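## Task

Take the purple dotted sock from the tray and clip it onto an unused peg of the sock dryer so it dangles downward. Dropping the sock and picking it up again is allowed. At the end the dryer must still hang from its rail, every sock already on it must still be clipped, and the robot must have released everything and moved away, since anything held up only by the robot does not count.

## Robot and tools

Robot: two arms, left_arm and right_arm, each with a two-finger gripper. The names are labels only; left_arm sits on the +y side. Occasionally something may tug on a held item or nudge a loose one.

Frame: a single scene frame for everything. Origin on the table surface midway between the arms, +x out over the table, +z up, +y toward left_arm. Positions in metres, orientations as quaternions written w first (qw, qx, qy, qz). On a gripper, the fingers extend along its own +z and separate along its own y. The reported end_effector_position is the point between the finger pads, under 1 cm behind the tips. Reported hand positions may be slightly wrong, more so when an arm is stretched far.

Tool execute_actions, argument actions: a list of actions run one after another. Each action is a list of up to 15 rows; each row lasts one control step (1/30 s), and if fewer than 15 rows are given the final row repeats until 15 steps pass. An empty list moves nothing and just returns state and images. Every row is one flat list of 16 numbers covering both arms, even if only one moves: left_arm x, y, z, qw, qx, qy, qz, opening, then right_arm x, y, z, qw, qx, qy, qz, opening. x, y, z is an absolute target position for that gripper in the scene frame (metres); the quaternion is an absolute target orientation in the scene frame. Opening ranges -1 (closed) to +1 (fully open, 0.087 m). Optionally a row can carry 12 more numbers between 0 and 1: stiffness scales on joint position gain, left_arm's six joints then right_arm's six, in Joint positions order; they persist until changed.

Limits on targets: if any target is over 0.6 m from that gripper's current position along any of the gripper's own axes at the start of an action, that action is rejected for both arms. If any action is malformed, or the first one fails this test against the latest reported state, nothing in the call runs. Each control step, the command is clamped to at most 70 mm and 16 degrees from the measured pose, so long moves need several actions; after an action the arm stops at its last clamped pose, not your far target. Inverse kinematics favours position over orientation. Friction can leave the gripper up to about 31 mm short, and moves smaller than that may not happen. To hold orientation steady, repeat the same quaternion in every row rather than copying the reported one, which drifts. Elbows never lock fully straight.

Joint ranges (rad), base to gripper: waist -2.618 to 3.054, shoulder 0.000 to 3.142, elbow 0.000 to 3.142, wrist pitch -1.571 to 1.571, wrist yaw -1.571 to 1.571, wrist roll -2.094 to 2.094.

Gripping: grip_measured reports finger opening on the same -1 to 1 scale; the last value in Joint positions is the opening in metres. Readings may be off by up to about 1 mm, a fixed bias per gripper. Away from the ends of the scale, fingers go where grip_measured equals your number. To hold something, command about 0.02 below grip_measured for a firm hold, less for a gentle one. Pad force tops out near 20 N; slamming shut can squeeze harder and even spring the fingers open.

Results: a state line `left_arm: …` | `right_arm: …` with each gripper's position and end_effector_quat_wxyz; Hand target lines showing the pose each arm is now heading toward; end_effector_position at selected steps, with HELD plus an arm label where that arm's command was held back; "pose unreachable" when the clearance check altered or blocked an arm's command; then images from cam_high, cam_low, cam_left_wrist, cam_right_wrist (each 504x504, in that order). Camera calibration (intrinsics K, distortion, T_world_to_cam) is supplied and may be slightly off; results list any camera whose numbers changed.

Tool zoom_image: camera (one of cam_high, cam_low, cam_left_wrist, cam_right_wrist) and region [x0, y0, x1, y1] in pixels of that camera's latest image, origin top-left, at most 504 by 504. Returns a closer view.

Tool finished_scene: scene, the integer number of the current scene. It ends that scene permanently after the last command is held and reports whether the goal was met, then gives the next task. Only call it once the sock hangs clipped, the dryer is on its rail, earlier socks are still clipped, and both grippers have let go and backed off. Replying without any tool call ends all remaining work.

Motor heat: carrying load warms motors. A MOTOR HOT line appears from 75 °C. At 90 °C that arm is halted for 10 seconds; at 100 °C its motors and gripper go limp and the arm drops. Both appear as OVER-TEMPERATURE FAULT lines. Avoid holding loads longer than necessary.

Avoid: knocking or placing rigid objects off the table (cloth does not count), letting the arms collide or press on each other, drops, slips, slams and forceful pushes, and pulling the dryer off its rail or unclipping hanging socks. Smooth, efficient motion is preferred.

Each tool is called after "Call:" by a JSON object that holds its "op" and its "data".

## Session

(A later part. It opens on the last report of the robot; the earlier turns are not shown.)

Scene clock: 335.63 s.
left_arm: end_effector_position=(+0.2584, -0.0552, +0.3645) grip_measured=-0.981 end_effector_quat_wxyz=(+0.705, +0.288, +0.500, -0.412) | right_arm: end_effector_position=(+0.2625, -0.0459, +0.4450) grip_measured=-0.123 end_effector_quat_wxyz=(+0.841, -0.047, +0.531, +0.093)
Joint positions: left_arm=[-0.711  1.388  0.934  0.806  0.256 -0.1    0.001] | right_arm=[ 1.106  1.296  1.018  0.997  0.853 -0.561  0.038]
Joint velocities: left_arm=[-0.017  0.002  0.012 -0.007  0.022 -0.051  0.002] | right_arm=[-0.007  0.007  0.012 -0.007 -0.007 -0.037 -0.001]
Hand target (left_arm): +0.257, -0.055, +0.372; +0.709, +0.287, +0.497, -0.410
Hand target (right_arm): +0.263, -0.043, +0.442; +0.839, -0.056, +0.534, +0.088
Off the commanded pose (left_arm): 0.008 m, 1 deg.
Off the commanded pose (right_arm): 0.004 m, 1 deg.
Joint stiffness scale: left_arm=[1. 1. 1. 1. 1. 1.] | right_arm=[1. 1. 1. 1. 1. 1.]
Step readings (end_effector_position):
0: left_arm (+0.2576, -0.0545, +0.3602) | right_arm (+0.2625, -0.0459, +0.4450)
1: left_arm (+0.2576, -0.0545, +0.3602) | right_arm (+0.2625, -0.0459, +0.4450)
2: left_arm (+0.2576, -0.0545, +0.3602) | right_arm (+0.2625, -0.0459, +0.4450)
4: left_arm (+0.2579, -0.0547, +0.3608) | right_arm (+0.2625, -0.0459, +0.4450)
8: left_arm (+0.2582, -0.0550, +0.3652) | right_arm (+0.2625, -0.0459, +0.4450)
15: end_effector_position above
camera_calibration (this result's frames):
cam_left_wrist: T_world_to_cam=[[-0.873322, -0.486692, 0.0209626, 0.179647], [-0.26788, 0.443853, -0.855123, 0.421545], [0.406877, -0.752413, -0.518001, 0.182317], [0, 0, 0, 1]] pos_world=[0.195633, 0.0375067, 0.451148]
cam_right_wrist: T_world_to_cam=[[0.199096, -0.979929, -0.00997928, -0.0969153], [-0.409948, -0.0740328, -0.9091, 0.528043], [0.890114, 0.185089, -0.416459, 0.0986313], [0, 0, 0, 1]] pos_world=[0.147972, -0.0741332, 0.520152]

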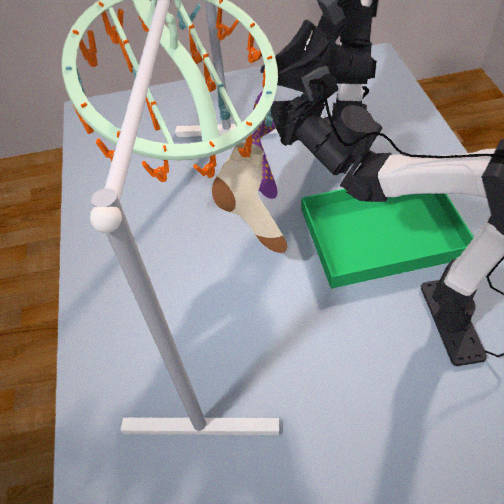

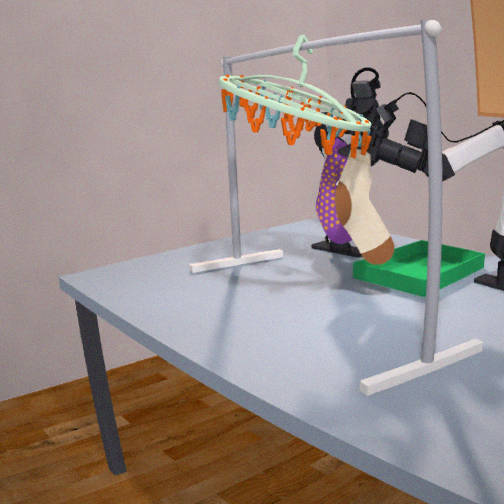

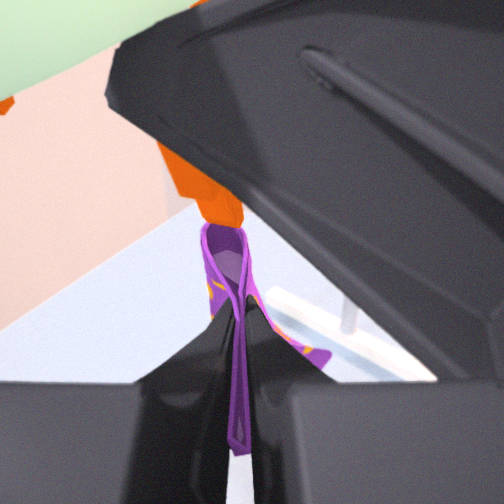

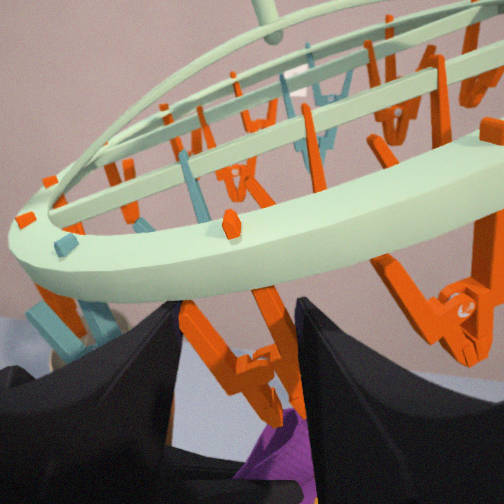

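Call:
{"op": "execute_actions", "data": {"actions": [[[0.257,-0.055,0.368,0.709,0.287,0.497,-0.41,-1,0.263,-0.043,0.442,0.839,-0.056,0.534,0.088,-0.4],[0.257,-0.055,0.371,0.709,0.287,0.497,-0.41,-1,0.263,-0.043,0.442,0.839,-0.056,0.534,0.088,-0.4],[0.257,-0.055,0.374,0.709,0.287,0.497,-0.41,-1,0.263,-0.043,0.442,0.839,-0.056,0.534,0.088,-0.4],[0.257,-0.055,0.377,0.709,0.287,0.497,-0.41,-1,0.263,-0.043,0.442,0.839,-0.056,0.534,0.088,-0.4]]]}}

Call:
{"op": "zoom_image", "data": {"camera": "cam_right_wrist", "region": [200,360,344,504]}}

Call:
{"op": "zoom_image", "data": {"camera": "cam_left_wrist", "region": [130,80,350,300]}}

Scene clock: 342.47 s.
left_arm: end_effector_position=(+0.2591, -0.0559, +0.3681) grip_measured=-0.981 end_effector_quat_wxyz=(+0.704, +0.288, +0.502, -0.412) | right_arm: end_effector_position=(+0.2625, -0.0459, +0.4450) grip_measured=-0.123 end_effector_quat_wxyz=(+0.841, -0.047, +0.531, +0.093)
Joint positions: left_arm=[-0.711  1.388  0.951  0.785  0.256 -0.1    0.001] | right_arm=[ 1.106  1.296  1.018  0.997  0.853 -0.561  0.038]
Joint velocities: left_arm=[ 0.007 -0.002  0.007 -0.022 -0.051 -0.037  0.001] | right_arm=[-0.022  0.017  0.007  0.007 -0.051 -0.022  0.   ]
Hand target (left_arm): +0.257, -0.055, +0.377; +0.709, +0.287, +0.497, -0.410
Hand target (right_arm): +0.263, -0.043, +0.442; +0.839, -0.056, +0.534, +0.088
Off the commanded pose (left_arm): 0.009 m, 1 deg.
Off the commanded pose (right_arm): 0.004 m, 1 deg.
Joint stiffness scale: left_arm=[1. 1. 1. 1. 1. 1.] | right_arm=[1. 1. 1. 1. 1. 1.]
Step readings (end_effector_position):
0: left_arm (+0.2585, -0.0553, +0.3640) | right_arm (+0.2625, -0.0459, +0.4450)
1: left_arm (+0.2585, -0.0553, +0.3640) | right_arm (+0.2625, -0.0459, +0.4450)
2: left_arm (+0.2585, -0.0553, +0.3640) | right_arm (+0.2625, -0.0459, +0.4450)
4: left_arm (+0.2586, -0.0554, +0.3641) | right_arm (+0.2625, -0.0459, +0.4450)
8: left_arm (+0.2590, -0.0558, +0.3681) | right_arm (+0.2625, -0.0459, +0.4450)
15: end_effector_position above
camera_calibration (this result's frames):
cam_left_wrist: T_world_to_cam=[[-0.873276, -0.486738, 0.0218149, 0.179533], [-0.269735, 0.445685, -0.853585, 0.425157], [0.40575, -0.7513, -0.520496, 0.184605], [0, 0, 0, 1]] pos_world=[0.196558, 0.0365928, 0.455077]
cam_right_wrist: T_world_to_cam=[[0.199096, -0.979929, -0.00997928, -0.0969153], [-0.409948, -0.0740328, -0.9091, 0.528043], [0.890114, 0.185089, -0.416459, 0.0986313], [0, 0, 0, 1]] pos_world=[0.147972, -0.0741332, 0.520152]

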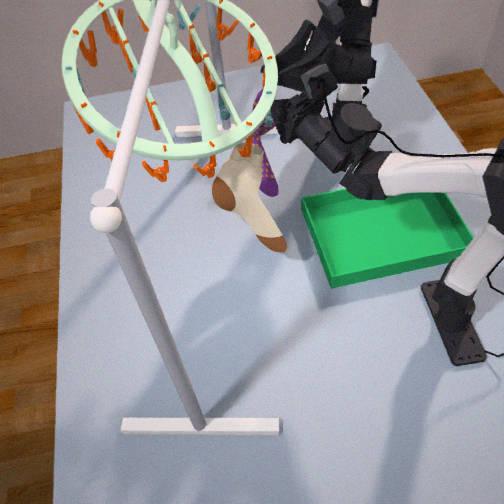

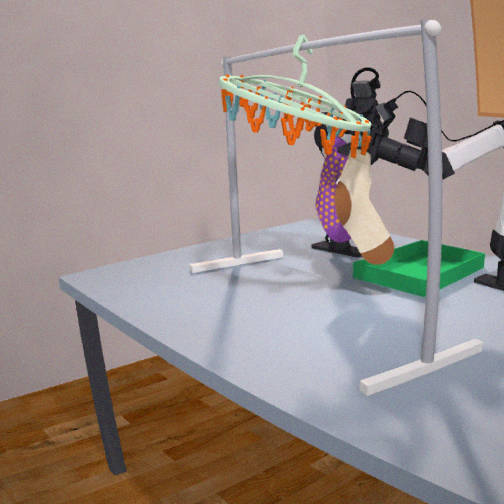

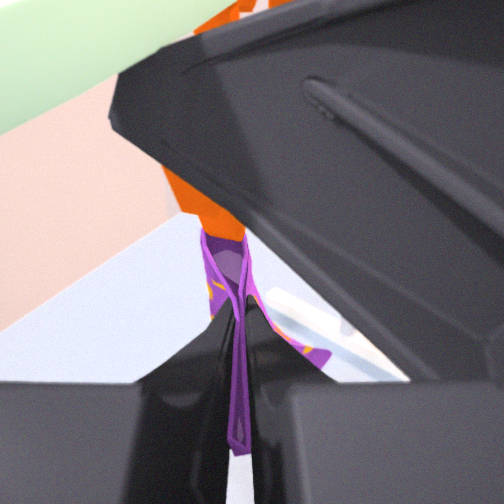

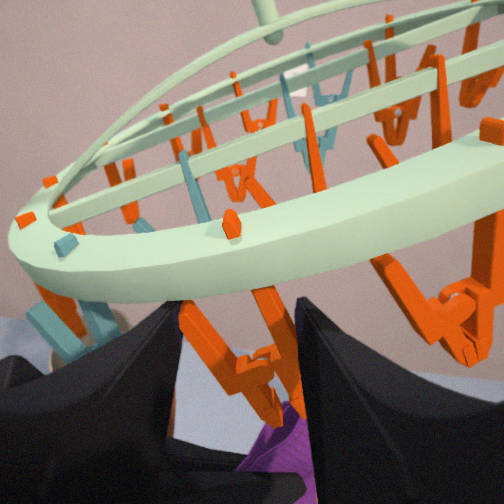

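Region (200, 360, 344, 504) of cam_right_wrist's 504x504 image, scaled by 3.500, with more detail than that image has.

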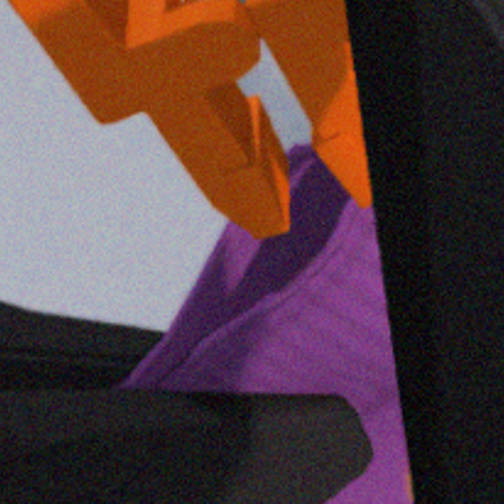

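Region (130, 80, 350, 300) of cam_left_wrist's 504x504 image, scaled by 2.291, with more detail than that image has.

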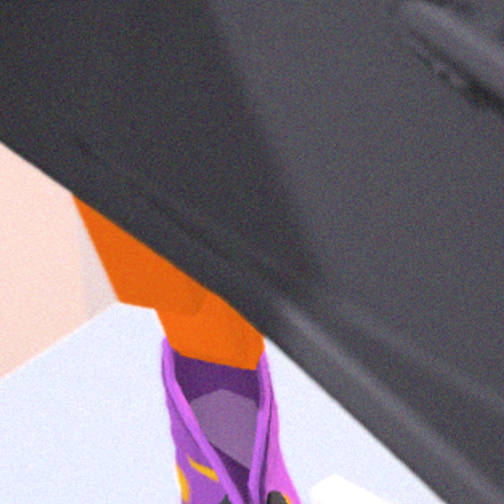

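Call:
{"op": "execute_actions", "data": {"actions": [[[0.258,-0.055,0.372,0.709,0.287,0.497,-0.41,-1,0.263,-0.043,0.442,0.839,-0.056,0.534,0.088,-0.4],[0.258,-0.055,0.375,0.709,0.287,0.497,-0.41,-1,0.263,-0.043,0.442,0.839,-0.056,0.534,0.088,-0.4],[0.258,-0.055,0.378,0.709,0.287,0.497,-0.41,-1,0.263,-0.043,0.442,0.839,-0.056,0.534,0.088,-0.4],[0.258,-0.055,0.381,0.709,0.287,0.497,-0.41,-1,0.263,-0.043,0.442,0.839,-0.056,0.534,0.088,-0.4]]]}}

Call:
{"op": "zoom_image", "data": {"camera": "cam_right_wrist", "region": [200,360,344,504]}}

Call:
{"op": "zoom_image", "data": {"camera": "cam_left_wrist", "region": [130,80,350,300]}}

Scene clock: 351.10 s.
left_arm: end_effector_position=(+0.2597, -0.0565, +0.3721) grip_measured=-0.981 end_effector_quat_wxyz=(+0.704, +0.288, +0.502, -0.412) | right_arm: end_effector_position=(+0.2625, -0.0459, +0.4450) grip_measured=-0.123 end_effector_quat_wxyz=(+0.841, -0.047, +0.531, +0.093)
Joint positions: left_arm=[-0.711  1.388  0.967  0.769  0.256 -0.1    0.001] | right_arm=[ 1.106  1.296  1.018  0.997  0.853 -0.561  0.038]
Joint velocities: left_arm=[-0.002 -0.002 -0.002  0.007 -0.022  0.022 -0.   ] | right_arm=[ 0.012  0.007  0.017  0.007 -0.051 -0.022 -0.   ]
Hand target (left_arm): +0.258, -0.055, +0.381; +0.709, +0.287, +0.497, -0.410
Hand target (right_arm): +0.263, -0.043, +0.442; +0.839, -0.056, +0.534, +0.088
Off the commanded pose (left_arm): 0.009 m, 1 deg.
Off the commanded pose (right_arm): 0.004 m, 1 deg.
Joint stiffness scale: left_arm=[1. 1. 1. 1. 1. 1.] | right_arm=[1. 1. 1. 1. 1. 1.]
Step readings (end_effector_position):
0: left_arm (+0.2592, -0.0560, +0.3676) | right_arm (+0.2625, -0.0459, +0.4450)
1: left_arm (+0.2592, -0.0560, +0.3676) | right_arm (+0.2625, -0.0459, +0.4450)
2: left_arm (+0.2592, -0.0560, +0.3676) | right_arm (+0.2625, -0.0459, +0.4450)
4: left_arm (+0.2593, -0.0561, +0.3678) | right_arm (+0.2625, -0.0459, +0.4450)
8: left_arm (+0.2596, -0.0563, +0.3721) | right_arm (+0.2625, -0.0459, +0.4450)
15: end_effector_position above
camera_calibration (this result's frames):
cam_left_wrist: T_world_to_cam=[[-0.873276, -0.486738, 0.0218149, 0.179657], [-0.269735, 0.445685, -0.853585, 0.428927], [0.40575, -0.7513, -0.520496, 0.186054], [0, 0, 0, 1]] pos_world=[0.197095, 0.0360621, 0.459047]
cam_right_wrist: T_world_to_cam=[[0.199096, -0.979929, -0.00997928, -0.0969153], [-0.409948, -0.0740328, -0.9091, 0.528043], [0.890114, 0.185089, -0.416459, 0.0986313], [0, 0, 0, 1]] pos_world=[0.147972, -0.0741332, 0.520152]

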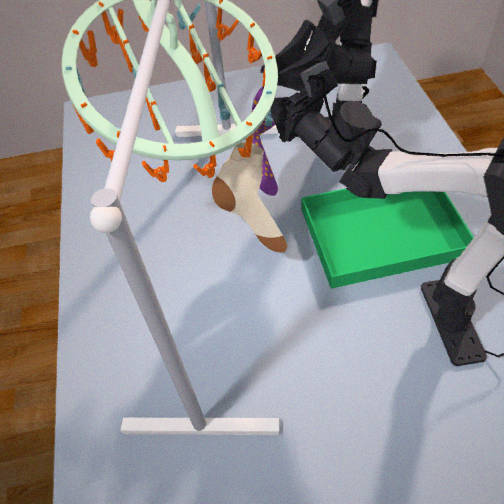

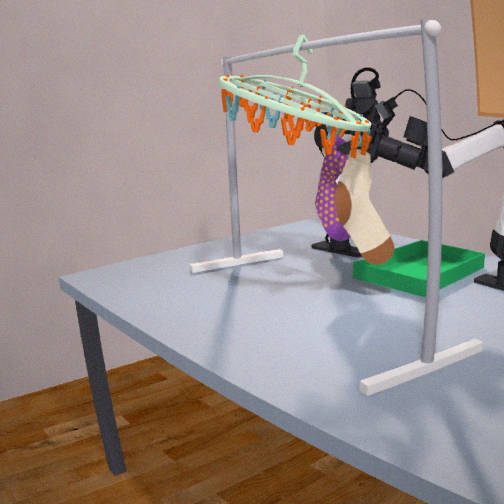

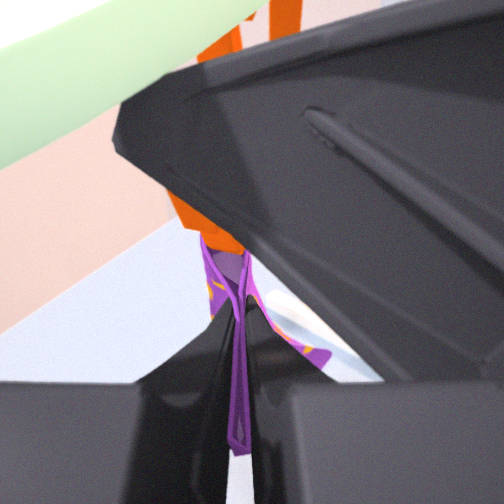

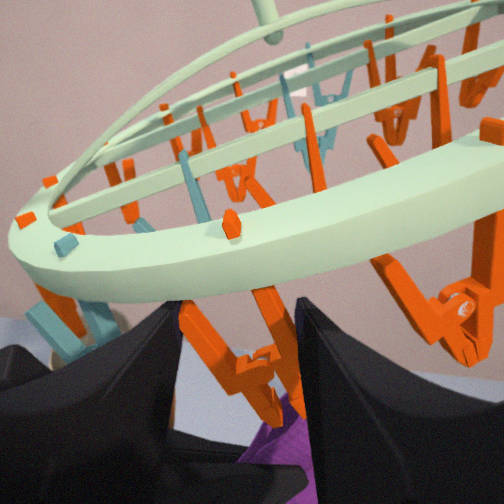

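Region (200, 360, 344, 504) of cam_right_wrist's 504x504 image, scaled by 3.500, with more detail than that image has.

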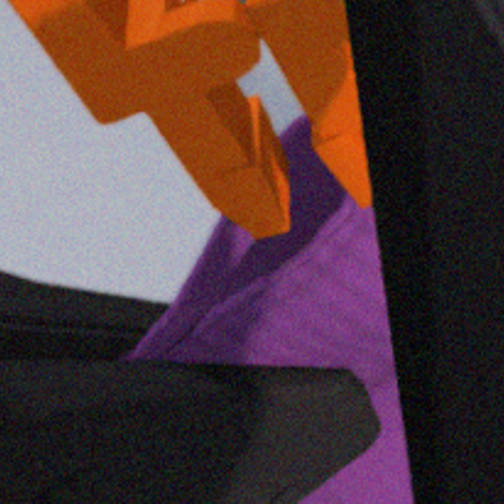

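Region (130, 80, 350, 300) of cam_left_wrist's 504x504 image, scaled by 2.291, with more detail than that image has.

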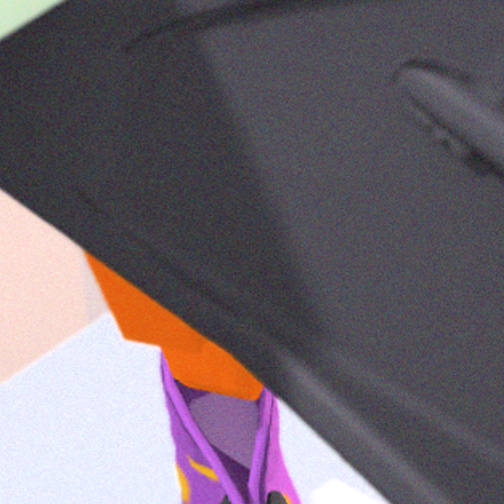

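Call:
{"op": "execute_actions", "data": {"actions": [[[0.2597,-0.0565,0.376,0.709,0.287,0.497,-0.41,-1,0.263,-0.043,0.442,0.839,-0.056,0.534,0.088,-0.15],[0.2597,-0.0565,0.376,0.709,0.287,0.497,-0.41,-1,0.263,-0.043,0.442,0.839,-0.056,0.534,0.088,-0.1],[0.2597,-0.0565,0.376,0.709,0.287,0.497,-0.41,-1,0.263,-0.043,0.442,0.839,-0.056,0.534,0.088,-0.08],[0.2597,-0.0565,0.376,0.709,0.287,0.497,-0.41,-1,0.263,-0.043,0.442,0.839,-0.056,0.534,0.088,-0.05],[0.2597,-0.0565,0.376,0.709,0.287,0.497,-0.41,-1,0.263,-0.043,0.442,0.839,-0.056,0.534,0.088,-0.02],[0.2597,-0.0565,0.376,0.709,0.287,0.497,-0.41,-1,0.263,-0.043,0.442,0.839,-0.056,0.534,0.088,0.01],[0.2597,-0.0565,0.376,0.709,0.287,0.497,-0.41,-1,0.263,-0.043,0.442,0.839,-0.056,0.534,0.088,0.04],[0.2597,-0.0565,0.376,0.709,0.287,0.497,-0.41,-1,0.263,-0.043,0.442,0.839,-0.056,0.534,0.088,0.07],[0.2597,-0.0565,0.376,0.709,0.287,0.497,-0.41,-1,0.263,-0.043,0.442,0.839,-0.056,0.534,0.088,0.1],[0.2597,-0.0565,0.376,0.709,0.287,0.497,-0.41,-1,0.263,-0.043,0.442,0.839,-0.056,0.534,0.088,0.13],[0.2597,-0.0565,0.376,0.709,0.287,0.497,-0.41,-1,0.263,-0.043,0.442,0.839,-0.056,0.534,0.088,0.16],[0.2597,-0.0565,0.376,0.709,0.287,0.497,-0.41,-1,0.263,-0.043,0.442,0.839,-0.056,0.534,0.088,0.19],[0.2597,-0.0565,0.376,0.709,0.287,0.497,-0.41,-1,0.263,-0.043,0.442,0.839,-0.056,0.534,0.088,0.22],[0.2597,-0.0565,0.376,0.709,0.287,0.497,-0.41,-0.93,0.263,-0.043,0.442,0.839,-0.056,0.534,0.088,0.25],[0.2597,-0.0565,0.376,0.709,0.287,0.497,-0.41,-0.87,0.263,-0.043,0.442,0.839,-0.056,0.534,0.088,0.25]],[[0.2597,-0.0565,0.376,0.709,0.287,0.497,-0.41,-0.8,0.263,-0.043,0.442,0.839,-0.056,0.534,0.088,0.25]]]}}

Call:
{"op": "zoom_image", "data": {"camera": "cam_right_wrist", "region": [150,280,374,504]}}

Scene clock: 366.60 s.
left_arm: end_effector_position=(+0.2658, -0.0520, +0.3731) grip_measured=-0.801 end_effector_quat_wxyz=(+0.710, +0.277, +0.506, -0.404) | right_arm: end_effector_position=(+0.2631, -0.0501, +0.4451) grip_measured=+0.249 end_effector_quat_wxyz=(+0.841, -0.039, +0.533, +0.088)
Joint positions: left_arm=[-0.703  1.388  0.967  0.772  0.232 -0.1    0.009] | right_arm=[ 1.106  1.296  1.018  1.01   0.873 -0.571  0.055]
Joint velocities: left_arm=[ 0.002 -0.002  0.022 -0.022  0.007 -0.022  0.   ] | right_arm=[ 0.002 -0.007  0.007 -0.022  0.037 -0.007  0.   ]
Hand target (left_arm): +0.260, -0.056, +0.376; +0.709, +0.287, +0.497, -0.410
Hand target (right_arm): +0.263, -0.043, +0.442; +0.839, -0.056, +0.534, +0.088
Off the commanded pose (left_arm): 0.008 m, 2 deg.
Off the commanded pose (right_arm): 0.008 m, 2 deg.
Joint stiffness scale: left_arm=[1. 1. 1. 1. 1. 1.] | right_arm=[1. 1. 1. 1. 1. 1.]
Step readings (end_effector_position; steps 1 to 15: 1st action; 16 to 30: 2nd action):
0: left_arm (+0.2597, -0.0565, +0.3717) | right_arm (+0.2625, -0.0459, +0.4450)
1: left_arm (+0.2597, -0.0565, +0.3717) | right_arm (+0.2625, -0.0459, +0.4450)
2: left_arm (+0.2597, -0.0565, +0.3717) | right_arm (+0.2625, -0.0459, +0.4450)
4: left_arm (+0.2597, -0.0565, +0.3717) | right_arm (+0.2625, -0.0458, +0.4448)
8: left_arm (+0.2603, -0.0561, +0.3720) | right_arm (+0.2628, -0.0466, +0.4445)
15: left_arm (+0.2636, -0.0537, +0.3728) | right_arm (+0.2631, -0.0498, +0.4449)
16: left_arm (+0.2647, -0.0528, +0.3730) | right_arm (+0.2631, -0.0499, +0.4450)
17: left_arm (+0.2655, -0.0522, +0.3731) | right_arm (+0.2631, -0.0500, +0.4451)
19: left_arm (+0.2657, -0.0521, +0.3731) | right_arm (+0.2631, -0.0500, +0.4451)
23: left_arm (+0.2658, -0.0520, +0.3731) | right_arm (+0.2631, -0.0501, +0.4451)
30: end_effector_position above
camera_calibration (this result's frames):
cam_left_wrist: T_world_to_cam=[[-0.85828, -0.512359, 0.0290467, 0.179094], [-0.286113, 0.430761, -0.855911, 0.433929], [0.426022, -0.742922, -0.516306, 0.180918], [0, 0, 0, 1]] pos_world=[0.200791, 0.0392483, 0.459612]
cam_right_wrist: T_world_to_cam=[[0.180523, -0.983383, -0.0192369, -0.0923024], [-0.416032, -0.0586209, -0.907458, 0.529716], [0.891251, 0.171821, -0.419701, 0.0993957], [0, 0, 0, 1]] pos_world=[0.148455, -0.0767943, 0.520636]

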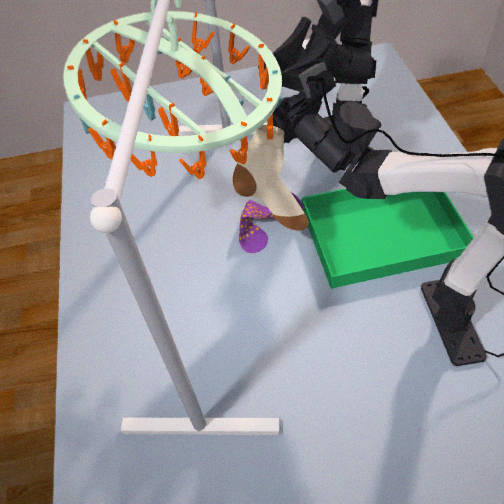

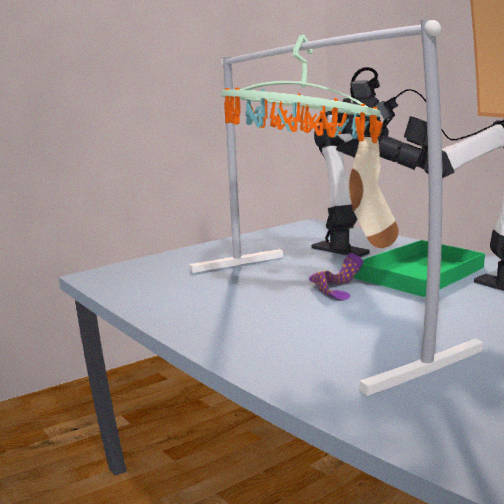

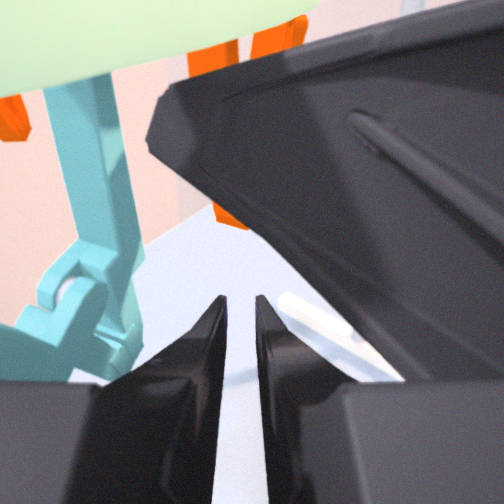

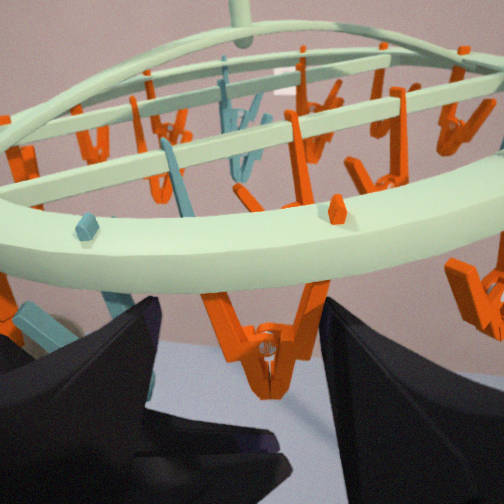

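Region (150, 280, 374, 504) of cam_right_wrist's 504x504 image, scaled by 2.250, with more detail than that image has.

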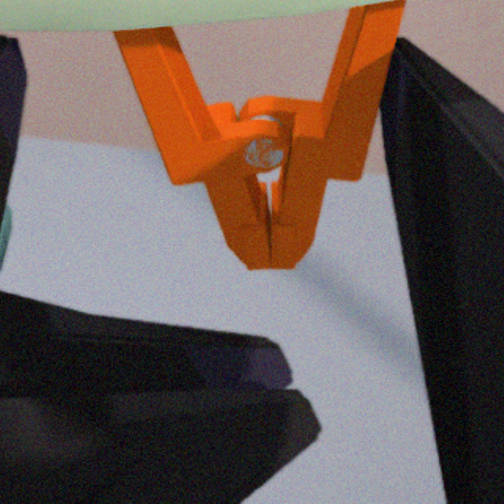

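Call:
{"op": "execute_actions", "data": {"actions": [[[0.262,-0.045,0.37,0.709,0.287,0.497,-0.41,-0.8,0.263,-0.048,0.443,0.839,-0.056,0.534,0.088,0.35],[0.255,-0.032,0.365,0.709,0.287,0.497,-0.41,-0.8,0.263,-0.05,0.443,0.839,-0.056,0.534,0.088,0.45],[0.245,-0.015,0.36,0.709,0.287,0.497,-0.41,-0.5,0.26,-0.05,0.442,0.839,-0.056,0.534,0.088,0.5],[0.235,0.0,0.355,0.709,0.287,0.497,-0.41,-0.2,0.255,-0.051,0.44,0.839,-0.056,0.534,0.088,0.5],[0.225,0.015,0.35,0.709,0.287,0.497,-0.41,0,0.25,-0.052,0.438,0.839,-0.056,0.534,0.088,0.5]],[[0.21,0.03,0.34,0.66,0.325,0.555,-0.385,0.5,0.24,-0.054,0.433,0.839,-0.056,0.534,0.088,0.5],[0.195,0.045,0.33,0.609,0.359,0.609,-0.359,0.5,0.23,-0.056,0.429,0.839,-0.056,0.534,0.088,0.5],[0.18,0.06,0.32,0.53,0.4,0.68,-0.31,0.5,0.22,-0.058,0.424,0.839,-0.056,0.534,0.088,0.5]],[[0.17,0.08,0.3,0.431,0.44,0.746,-0.254,0.7,0.21,-0.06,0.42,0.839,-0.056,0.534,0.088,0.5],[0.165,0.1,0.27,0.33,0.47,0.79,-0.19,0.7,0.2,-0.065,0.415,0.839,-0.056,0.534,0.088,0.5]],[[0.16,0.12,0.25,0.223,0.491,0.833,-0.131,0.7,0.2,-0.065,0.415,0.839,-0.056,0.534,0.088,0.5]]]}}

Scene clock: 381.93 s.
left_arm: end_effector_position=(+0.1712, +0.1050, +0.2615) grip_measured=+0.700 end_effector_quat_wxyz=(+0.274, +0.489, +0.814, -0.152) | right_arm: end_effector_position=(+0.2025, -0.0613, +0.4200) grip_measured=+0.500 end_effector_quat_wxyz=(+0.841, -0.055, +0.531, +0.089)
Joint positions: left_arm=[-0.611  1.318  1.569 -1.218  0.217  0.335  0.074] | right_arm=[ 1.329  1.225  0.83   1.32   1.001 -0.84   0.066]
Joint velocities: left_arm=[-0.051  0.256  0.149 -0.637 -0.212 -0.037 -0.001] | right_arm=[ 0.007  0.012 -0.017  0.037 -0.007 -0.037 -0.   ]
Hand target (left_arm): +0.160, +0.120, +0.253; +0.229, +0.493, +0.830, -0.126
Hand target (right_arm): +0.200, -0.065, +0.415; +0.839, -0.056, +0.534, +0.088
Off the commanded pose (left_arm): 0.022 m, 7 deg.
Off the commanded pose (right_arm): 0.007 m, 0 deg.
Joint stiffness scale: left_arm=[1. 1. 1. 1. 1. 1.] | right_arm=[1. 1. 1. 1. 1. 1.]
Step readings (end_effector_position; steps 1 to 15: 1st action; 16 to 30: 2nd action; 31 to 45: 3rd action; 46 to 60: 4th action):
0: left_arm (+0.2658, -0.0520, +0.3731) | right_arm (+0.2631, -0.0501, +0.4451)
1: left_arm (+0.2664, -0.0509, +0.3731) | right_arm (+0.2632, -0.0510, +0.4454)
2: left_arm (+0.2663, -0.0479, +0.3721) | right_arm (+0.2631, -0.0508, +0.4458)
4: left_arm (+0.2602, -0.0334, +0.3617) | right_arm (+0.2627, -0.0501, +0.4452)
8: left_arm (+0.2395, +0.0054, +0.3491) | right_arm (+0.2551, -0.0468, +0.4403)
15: left_arm (+0.2272, +0.0142, +0.3633) | right_arm (+0.2540, -0.0465, +0.4399)
16: left_arm (+0.2256, +0.0152, +0.3606) | right_arm (+0.2530, -0.0467, +0.4391)
17: left_arm (+0.2218, +0.0198, +0.3552) | right_arm (+0.2493, -0.0468, +0.4366)
19: left_arm (+0.2065, +0.0366, +0.3502) | right_arm (+0.2358, -0.0446, +0.4285)
23: left_arm (+0.1809, +0.0588, +0.3624) | right_arm (+0.2236, -0.0441, +0.4232)
30: left_arm (+0.1783, +0.0617, +0.3541) | right_arm (+0.2234, -0.0520, +0.4273)
31: left_arm (+0.1786, +0.0628, +0.3533) | right_arm (+0.2223, -0.0524, +0.4268)
32: left_arm (+0.1785, +0.0667, +0.3478) | right_arm (+0.2184, -0.0524, +0.4245)
34: left_arm (+0.1785, +0.0786, +0.3285) | right_arm (+0.2084, -0.0510, +0.4180)
38: left_arm (+0.1716, +0.0899, +0.2960) | right_arm (+0.2029, -0.0533, +0.4154)
45: left_arm (+0.1721, +0.0890, +0.3014) | right_arm (+0.2028, -0.0597, +0.4190)
46: left_arm (+0.1726, +0.0892, +0.2997) | right_arm (+0.2027, -0.0599, +0.4192)
47: left_arm (+0.1726, +0.0926, +0.2940) | right_arm (+0.2027, -0.0602, +0.4193)
49: left_arm (+0.1687, +0.1009, +0.2805) | right_arm (+0.2026, -0.0606, +0.4196)
53: left_arm (+0.1689, +0.1058, +0.2725) | right_arm (+0.2025, -0.0610, +0.4198)
60: end_effector_position above
camera_calibration (this result's frames):
cam_left_wrist: T_world_to_cam=[[-0.8748, -0.484429, -0.00738508, 0.191027], [-0.471179, 0.847126, 0.245699, -0.0563795], [-0.112768, 0.218417, -0.969318, 0.38999], [0, 0, 0, 1]] pos_world=[0.184524, 0.0551191, 0.393287]
cam_right_wrist: T_world_to_cam=[[0.199584, -0.979845, 0.00840246, -0.108177], [-0.408541, -0.0910034, -0.908192, 0.477856], [0.890652, 0.177828, -0.41847, 0.144783], [0, 0, 0, 1]] pos_world=[0.0878626, -0.0882571, 0.495481]

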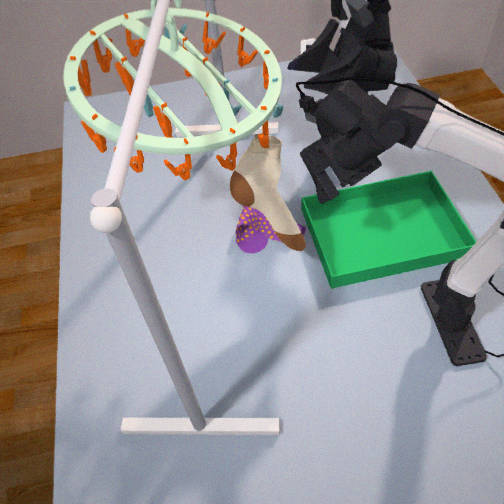

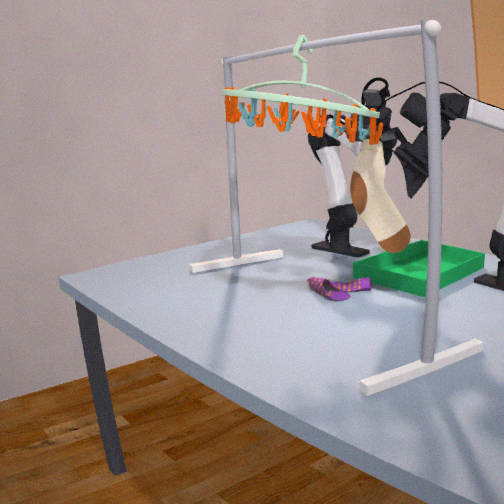

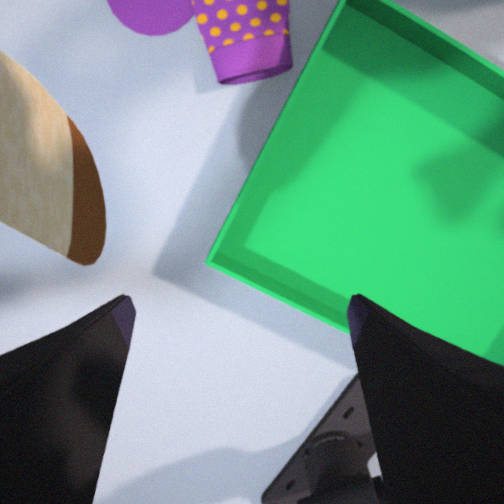

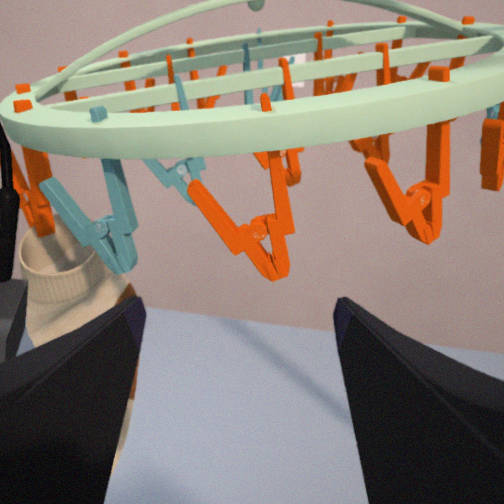

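Call:
{"op": "execute_actions", "data": {"actions": [[[0.14,0.17,0.25,0.1,0.5,0.855,-0.06,0.7,0.17,-0.09,0.39,0.77,-0.17,0.6,0.17,0.7]],[[0.12,0.22,0.25,0,0.508,0.862,0,0.7,0.16,-0.1,0.33,0.6,-0.32,0.7,0.23,0.7]],[[0.12,0.22,0.25,0,0.508,0.862,0,0.7,0.17,-0.08,0.26,0.433,-0.433,0.75,0.25,0.7]],[[0.12,0.22,0.25,0,0.508,0.862,0,0.7,0.19,-0.05,0.2,0.183,-0.683,0.683,0.183,0.7]],[[0.12,0.22,0.25,0,0.508,0.862,0,0.7,0.21,-0.03,0.16,0,-0.866,0.5,0,0.7]],[[0.12,0.22,0.25,0,0.508,0.862,0,0.7,0.225,-0.016,0.13,0,-0.866,0.5,0,0.7]]]}}

Scene clock: 404.83 s.
left_arm: end_effector_position=(+0.1238, +0.2171, +0.2555) grip_measured=+0.700 end_effector_quat_wxyz=(+0.191, +0.490, +0.851, -0.006) | right_arm: end_effector_position=(+0.2277, -0.0106, +0.1316) grip_measured=+0.700 end_effector_quat_wxyz=(-0.022, +0.861, -0.509, -0.008)
Joint positions: left_arm=[-0.546  1.16   1.532 -1.559 -0.023  0.435  0.074] | right_arm=[ 0.927  2.066  1.972 -1.433 -0.017 -1.063  0.074]
Joint velocities: left_arm=[-0.017 -0.007 -0.002 -0.007  0.051 -0.066 -0.001] | right_arm=[-0.007 -0.027  0.125 -0.168  0.037 -0.081  0.   ]
Hand target (left_arm): +0.120, +0.220, +0.249; +0.177, +0.496, +0.850, -0.000
Hand target (right_arm): +0.226, -0.016, +0.131; -0.001, +0.865, -0.501, +0.001
Off the commanded pose (left_arm): 0.007 m, 22 deg; orientation clipped at the last step of the last action.
Off the commanded pose (right_arm): 0.006 m, 3 deg.
Joint stiffness scale: left_arm=[1. 1. 1. 1. 1. 1.] | right_arm=[1. 1. 1. 1. 1. 1.]
joint sent to its limit (left arm) — the command would take joint 4 (wrist pitch) past its lower limit, so that joint was sent only as far as its limit.
Step readings (end_effector_position; steps 1 to 15: 1st action; 16 to 30: 2nd action; 31 to 45: 3rd action; 46 to 60: 4th action; 61 to 75: 5th action; 76 to 90: 6th action):
0: left_arm (+0.1610, +0.1204, +0.2521) | right_arm (+0.2025, -0.0614, +0.4201)
1: left_arm (+0.1592, +0.1246, +0.2530) | right_arm (+0.1996, -0.0626, +0.4162)
2: left_arm (+0.1569, +0.1315, +0.2548) | right_arm (+0.1924, -0.0664, +0.4059)
4: left_arm (+0.1541, +0.1425, +0.2576) | right_arm (+0.1804, -0.0813, +0.3995)
8: left_arm (+0.1452, +0.1567, +0.2550) | right_arm (+0.1723, -0.1044, +0.4087)
15: left_arm (+0.1402, +0.1649, +0.2531) | right_arm (+0.1696, -0.0922, +0.3908)
16: left_arm (+0.1407, +0.1676, +0.2519) | right_arm (+0.1688, -0.0914, +0.3857)
17: left_arm (+0.1387, +0.1759, +0.2482) | right_arm (+0.1676, -0.0936, +0.3750)
19: left_arm (+0.1298, +0.1945, +0.2465) | right_arm (+0.1654, -0.0993, +0.3573)
23: left_arm (+0.1213, +0.2096, +0.2557) | right_arm (+0.1636, -0.1048, +0.3436)
30: left_arm (+0.1222, +0.2145, +0.2555) | right_arm (+0.1673, -0.1112, +0.3493)
31: left_arm (+0.1224, +0.2149, +0.2553) | right_arm (+0.1690, -0.1108, +0.3484)
32: left_arm (+0.1226, +0.2152, +0.2554) | right_arm (+0.1729, -0.1108, +0.3429)
34: left_arm (+0.1229, +0.2157, +0.2553) | right_arm (+0.1781, -0.1076, +0.3150)
38: left_arm (+0.1233, +0.2163, +0.2554) | right_arm (+0.1806, -0.0973, +0.2745)
45: left_arm (+0.1236, +0.2168, +0.2555) | right_arm (+0.1855, -0.0885, +0.2809)
46: left_arm (+0.1236, +0.2168, +0.2555) | right_arm (+0.1878, -0.0856, +0.2798)
47: left_arm (+0.1237, +0.2169, +0.2555) | right_arm (+0.1893, -0.0800, +0.2748)
49: left_arm (+0.1237, +0.2170, +0.2555) | right_arm (+0.1902, -0.0695, +0.2487)
53: left_arm (+0.1237, +0.2170, +0.2555) | right_arm (+0.1948, -0.0559, +0.2043)
60: left_arm (+0.1238, +0.2171, +0.2555) | right_arm (+0.2045, -0.0382, +0.2198)
61: left_arm (+0.1238, +0.2171, +0.2555) | right_arm (+0.2071, -0.0357, +0.2186)
62: left_arm (+0.1238, +0.2171, +0.2555) | right_arm (+0.2096, -0.0325, +0.2137)
64: left_arm (+0.1238, +0.2171, +0.2555) | right_arm (+0.2102, -0.0287, +0.1927)
68: left_arm (+0.1238, +0.2171, +0.2555) | right_arm (+0.2126, -0.0224, +0.1642)
75: left_arm (+0.1238, +0.2171, +0.2555) | right_arm (+0.2172, -0.0113, +0.1735)
76: left_arm (+0.1238, +0.2171, +0.2555) | right_arm (+0.2180, -0.0098, +0.1724)
77: left_arm (+0.1238, +0.2171, +0.2555) | right_arm (+0.2201, -0.0070, +0.1696)
79: left_arm (+0.1238, +0.2171, +0.2555) | right_arm (+0.2245, -0.0034, +0.1568)
83: left_arm (+0.1238, +0.2171, +0.2555) | right_arm (+0.2291, -0.0008, +0.1318)
90: end_effector_position above
camera_calibration (this result's frames):
cam_left_wrist: T_world_to_cam=[[-0.829563, -0.532379, -0.168518, 0.249775], [-0.536207, 0.675179, 0.506572, -0.193492], [-0.155908, 0.510594, -0.845569, 0.264677], [0, 0, 0, 1]] pos_world=[0.144717, 0.128474, 0.363912]
cam_right_wrist: T_world_to_cam=[[0.870164, 0.491661, 0.0329219, -0.201347], [0.306429, -0.592233, 0.745226, -0.15478], [0.385896, -0.638381, -0.665999, 0.131492], [0, 0, 0, 1]] pos_world=[0.171892, 0.0912706, 0.209548]

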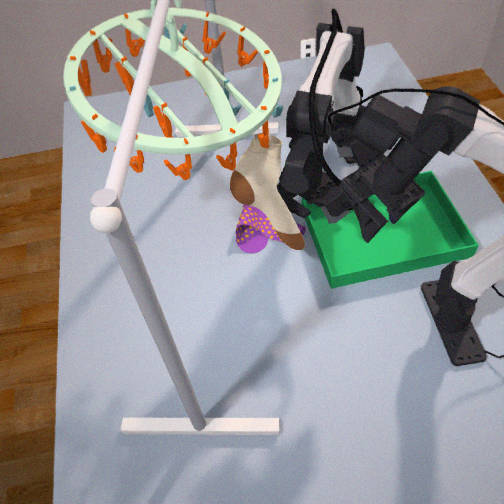

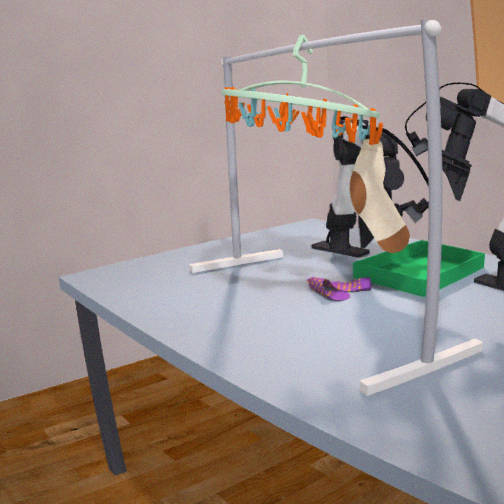

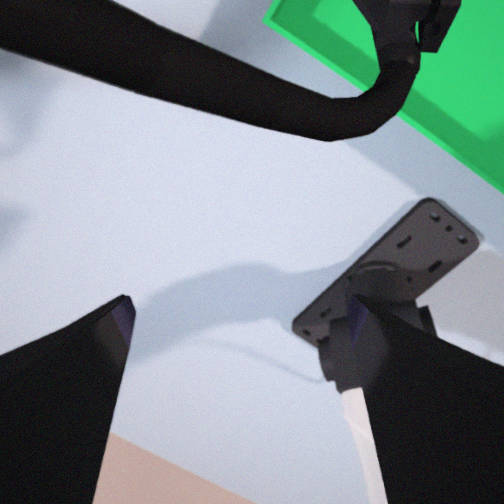

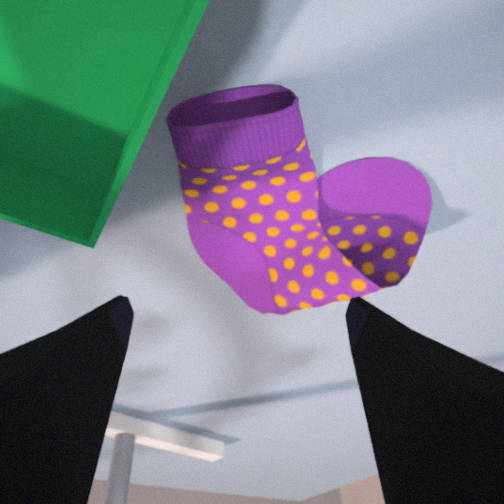

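Call:
{"op": "execute_actions", "data": {"actions": [[[0.14,0.26,0.25,0.14,0.3,0.94,0,0.7,0.235,-0.02,0.1,0,-0.89,0.455,0,0.75],[0.15,0.28,0.25,0.14,0.17,0.975,0,0.7,0.24,-0.027,0.075,0,-0.903,0.431,0,0.75]],[[0.15,0.28,0.25,0.14,0.17,0.975,0,0.7,0.24,-0.027,0.06,0,-0.903,0.431,0,0.75],[0.15,0.28,0.25,0.14,0.17,0.975,0,0.7,0.24,-0.027,0.05,0,-0.903,0.431,0,0.75]]]}}

Scene clock: 420.97 s.
left_arm: end_effector_position=(+0.1494, +0.2800, +0.2479) grip_measured=+0.700 end_effector_quat_wxyz=(+0.170, +0.177, +0.969, +0.006) | right_arm: end_effector_position=(+0.2381, -0.0234, +0.0575) grip_measured=+0.750 end_effector_quat_wxyz=(-0.005, +0.903, -0.430, -0.001)
Joint positions: left_arm=[-0.105  1.216  1.543 -1.557 -0.009  0.189  0.074] | right_arm=[ 0.901  2.053  1.653 -1.161 -0.004 -1.268  0.077]
Joint velocities: left_arm=[-0.007 -0.002  0.002 -0.007  0.081 -0.007  0.   ] | right_arm=[ 0.022 -0.002  0.002  0.037 -0.066  0.037 -0.001]
Hand target (left_arm): +0.150, +0.280, +0.249; +0.167, +0.170, +0.971, +0.002
Hand target (right_arm): +0.240, -0.027, +0.050; -0.000, +0.902, -0.431, -0.000
Off the commanded pose (left_arm): 0.002 m, 4 deg.
Off the commanded pose (right_arm): 0.008 m, 1 deg.
Joint stiffness scale: left_arm=[1. 1. 1. 1. 1. 1.] | right_arm=[1. 1. 1. 1. 1. 1.]
joint sent to its limit (left arm) — the command would take joint 4 (wrist pitch) past its lower limit, so that joint was sent only as far as its limit.
Step readings (end_effector_position; steps 1 to 15: 1st action; 16 to 30: 2nd action):
0: left_arm (+0.1238, +0.2171, +0.2555) | right_arm (+0.2260, -0.0166, +0.1332)
1: left_arm (+0.1253, +0.2203, +0.2552) | right_arm (+0.2268, -0.0160, +0.1302)
2: left_arm (+0.1317, +0.2340, +0.2551) | right_arm (+0.2277, -0.0171, +0.1230)
4: left_arm (+0.1424, +0.2649, +0.2545) | right_arm (+0.2260, -0.0275, +0.1020)
8: left_arm (+0.1491, +0.2823, +0.2507) | right_arm (+0.2272, -0.0385, +0.0788)
15: left_arm (+0.1496, +0.2798, +0.2480) | right_arm (+0.2360, -0.0263, +0.0772)
16: left_arm (+0.1495, +0.2797, +0.2480) | right_arm (+0.2367, -0.0254, +0.0755)
17: left_arm (+0.1495, +0.2799, +0.2480) | right_arm (+0.2369, -0.0250, +0.0721)
19: left_arm (+0.1495, +0.2802, +0.2479) | right_arm (+0.2354, -0.0274, +0.0634)
23: left_arm (+0.1495, +0.2801, +0.2479) | right_arm (+0.2348, -0.0283, +0.0578)
30: end_effector_position above
camera_calibration (this result's frames):
cam_left_wrist: T_world_to_cam=[[-0.328626, -0.942391, -0.0624862, 0.316973], [-0.815816, 0.249907, 0.521526, -0.0612306], [-0.475866, 0.222365, -0.850944, 0.359996], [0, 0, 0, 1]] pos_world=[0.225523, 0.233964, 0.358076]
cam_right_wrist: T_world_to_cam=[[0.769228, 0.638866, 0.0117882, -0.172996], [0.405033, -0.501784, 0.764305, -0.132803], [0.494203, -0.58315, -0.644748, 0.0441993], [0, 0, 0, 1]] pos_world=[0.165019, 0.0696573, 0.132039]

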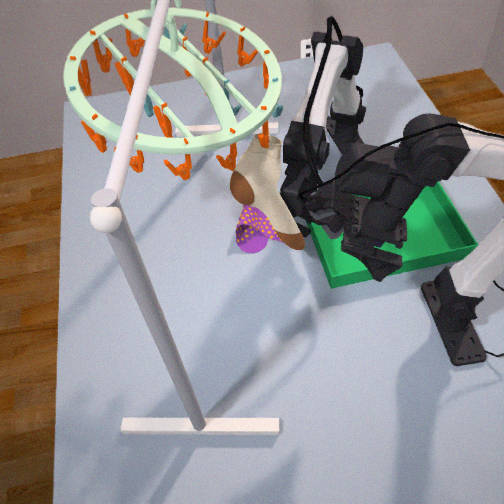

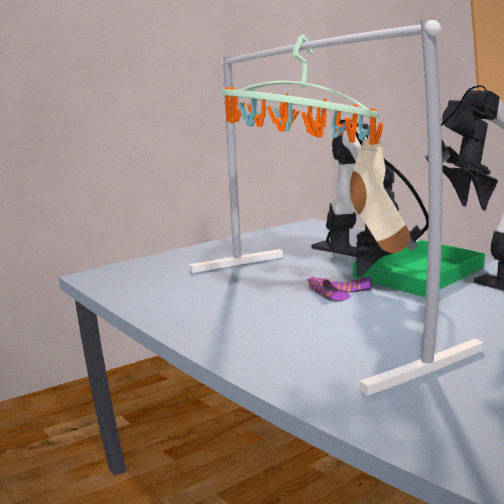

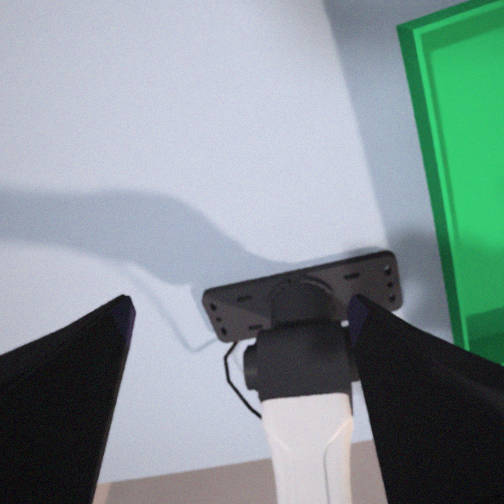

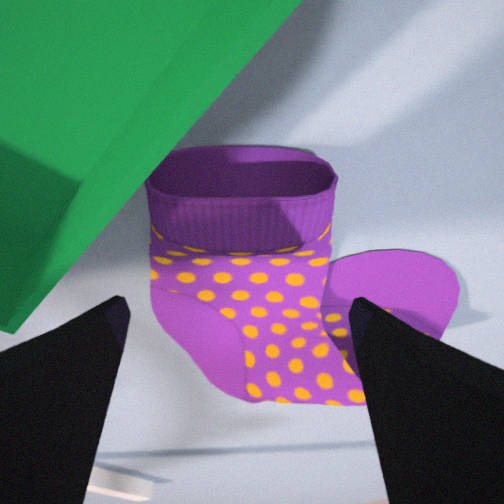

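Call:
{"op": "execute_actions", "data": {"actions": [[[0.15,0.28,0.25,0.14,0.17,0.975,0,0.7,0.239,-0.025,0.045,0,-0.903,0.431,0,0.75],[0.15,0.28,0.25,0.14,0.17,0.975,0,0.7,0.239,-0.025,0.035,0,-0.903,0.431,0,0.75],[0.15,0.28,0.25,0.14,0.17,0.975,0,0.7,0.239,-0.025,0.025,0,-0.903,0.431,0,0.75],[0.15,0.28,0.25,0.14,0.17,0.975,0,0.7,0.239,-0.025,0.015,0,-0.903,0.431,0,0.75]],[[0.15,0.28,0.25,0.14,0.17,0.975,0,0.7,0.239,-0.025,0.012,0,-0.903,0.431,0,0.75]]]}}

Scene clock: 432.30 s.
left_arm: end_effector_position=(+0.1494, +0.2800, +0.2479) grip_measured=+0.700 end_effector_quat_wxyz=(+0.170, +0.177, +0.969, +0.006) | right_arm: end_effector_position=(+0.2433, -0.0194, +0.0305) grip_measured=+0.750 end_effector_quat_wxyz=(-0.021, +0.903, -0.430, +0.006)
Joint positions: left_arm=[-0.105  1.216  1.543 -1.557 -0.009  0.188  0.074] | right_arm=[ 0.9    2.066  1.563 -1.024  0.005 -1.27   0.077]
Joint velocities: left_arm=[ 0.002 -0.007  0.012 -0.095 -0.051  0.007 -0.   ] | right_arm=[ 0.002 -0.012  0.007 -0.037 -0.081 -0.022  0.   ]
Hand target (left_arm): +0.150, +0.280, +0.249; +0.167, +0.169, +0.971, +0.002
Hand target (right_arm): +0.239, -0.025, +0.013; +0.000, +0.902, -0.431, +0.000
Off the commanded pose (left_arm): 0.002 m, 4 deg.
Off the commanded pose (right_arm): 0.020 m, 3 deg.
Joint stiffness scale: left_arm=[1. 1. 1. 1. 1. 1.] | right_arm=[1. 1. 1. 1. 1. 1.]
joint sent to its limit (left arm) — the command would take joint 4 (wrist pitch) past its lower limit, so that joint was sent only as far as its limit.
Step readings (end_effector_position; steps 1 to 15: 1st action; 16 to 30: 2nd action):
0: left_arm (+0.1494, +0.2800, +0.2479) | right_arm (+0.2388, -0.0224, +0.0574)
1: left_arm (+0.1494, +0.2800, +0.2479) | right_arm (+0.2390, -0.0221, +0.0574)
2: left_arm (+0.1494, +0.2800, +0.2479) | right_arm (+0.2393, -0.0216, +0.0560)
4: left_arm (+0.1494, +0.2800, +0.2479) | right_arm (+0.2393, -0.0216, +0.0485)
8: left_arm (+0.1494, +0.2800, +0.2479) | right_arm (+0.2380, -0.0267, +0.0332)
15: left_arm (+0.1494, +0.2800, +0.2479) | right_arm (+0.2426, -0.0203, +0.0330)
16: left_arm (+0.1494, +0.2800, +0.2479) | right_arm (+0.2429, -0.0200, +0.0326)
17: left_arm (+0.1494, +0.2800, +0.2479) | right_arm (+0.2431, -0.0197, +0.0321)
19: left_arm (+0.1494, +0.2800, +0.2479) | right_arm (+0.2427, -0.0203, +0.0308)
23: left_arm (+0.1494, +0.2800, +0.2479) | right_arm (+0.2430, -0.0198, +0.0305)
30: end_effector_position above
camera_calibration (this result's frames):
cam_left_wrist: T_world_to_cam=[[-0.327613, -0.942768, -0.0621103, 0.316786], [-0.816056, 0.249225, 0.521478, -0.0609921], [-0.476153, 0.221529, -0.851001, 0.360287], [0, 0, 0, 1]] pos_world=[0.225562, 0.234043, 0.358086]
cam_right_wrist: T_world_to_cam=[[0.767876, 0.638877, 0.0469381, -0.180016], [0.385271, -0.519116, 0.762945, -0.107781], [0.511794, -0.567763, -0.644757, 0.022664], [0, 0, 0, 1]] pos_world=[0.168156, 0.0719251, 0.105293]

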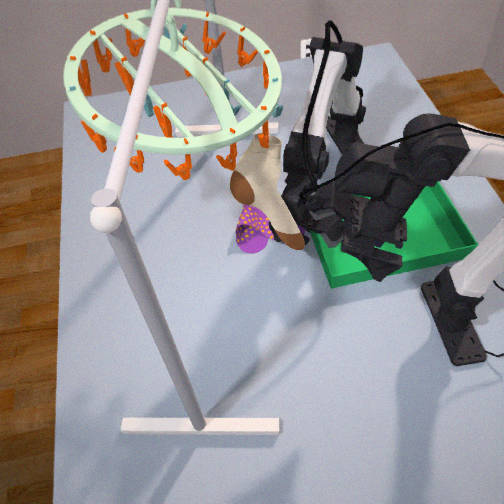

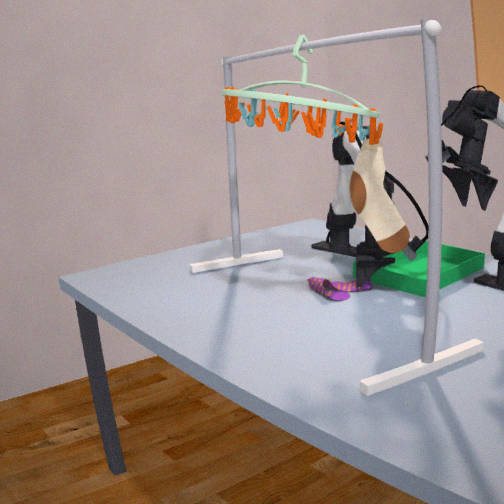

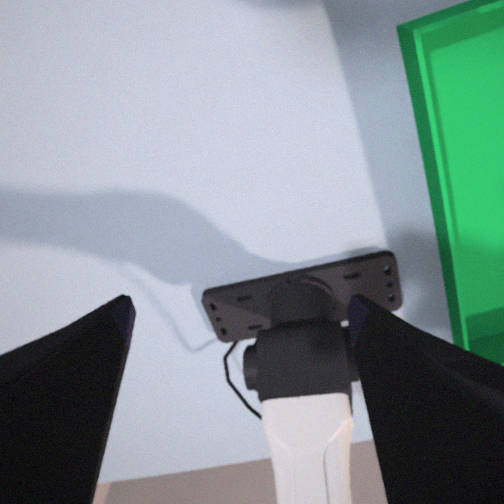

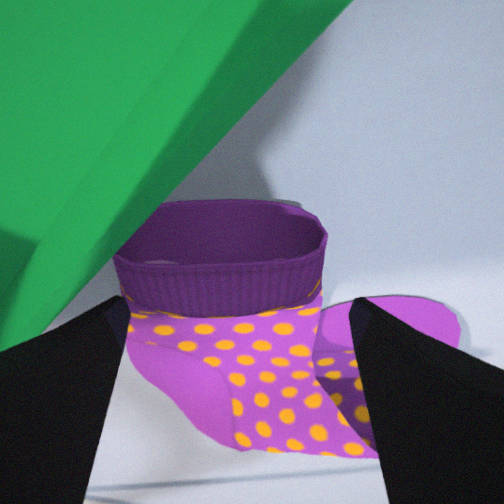

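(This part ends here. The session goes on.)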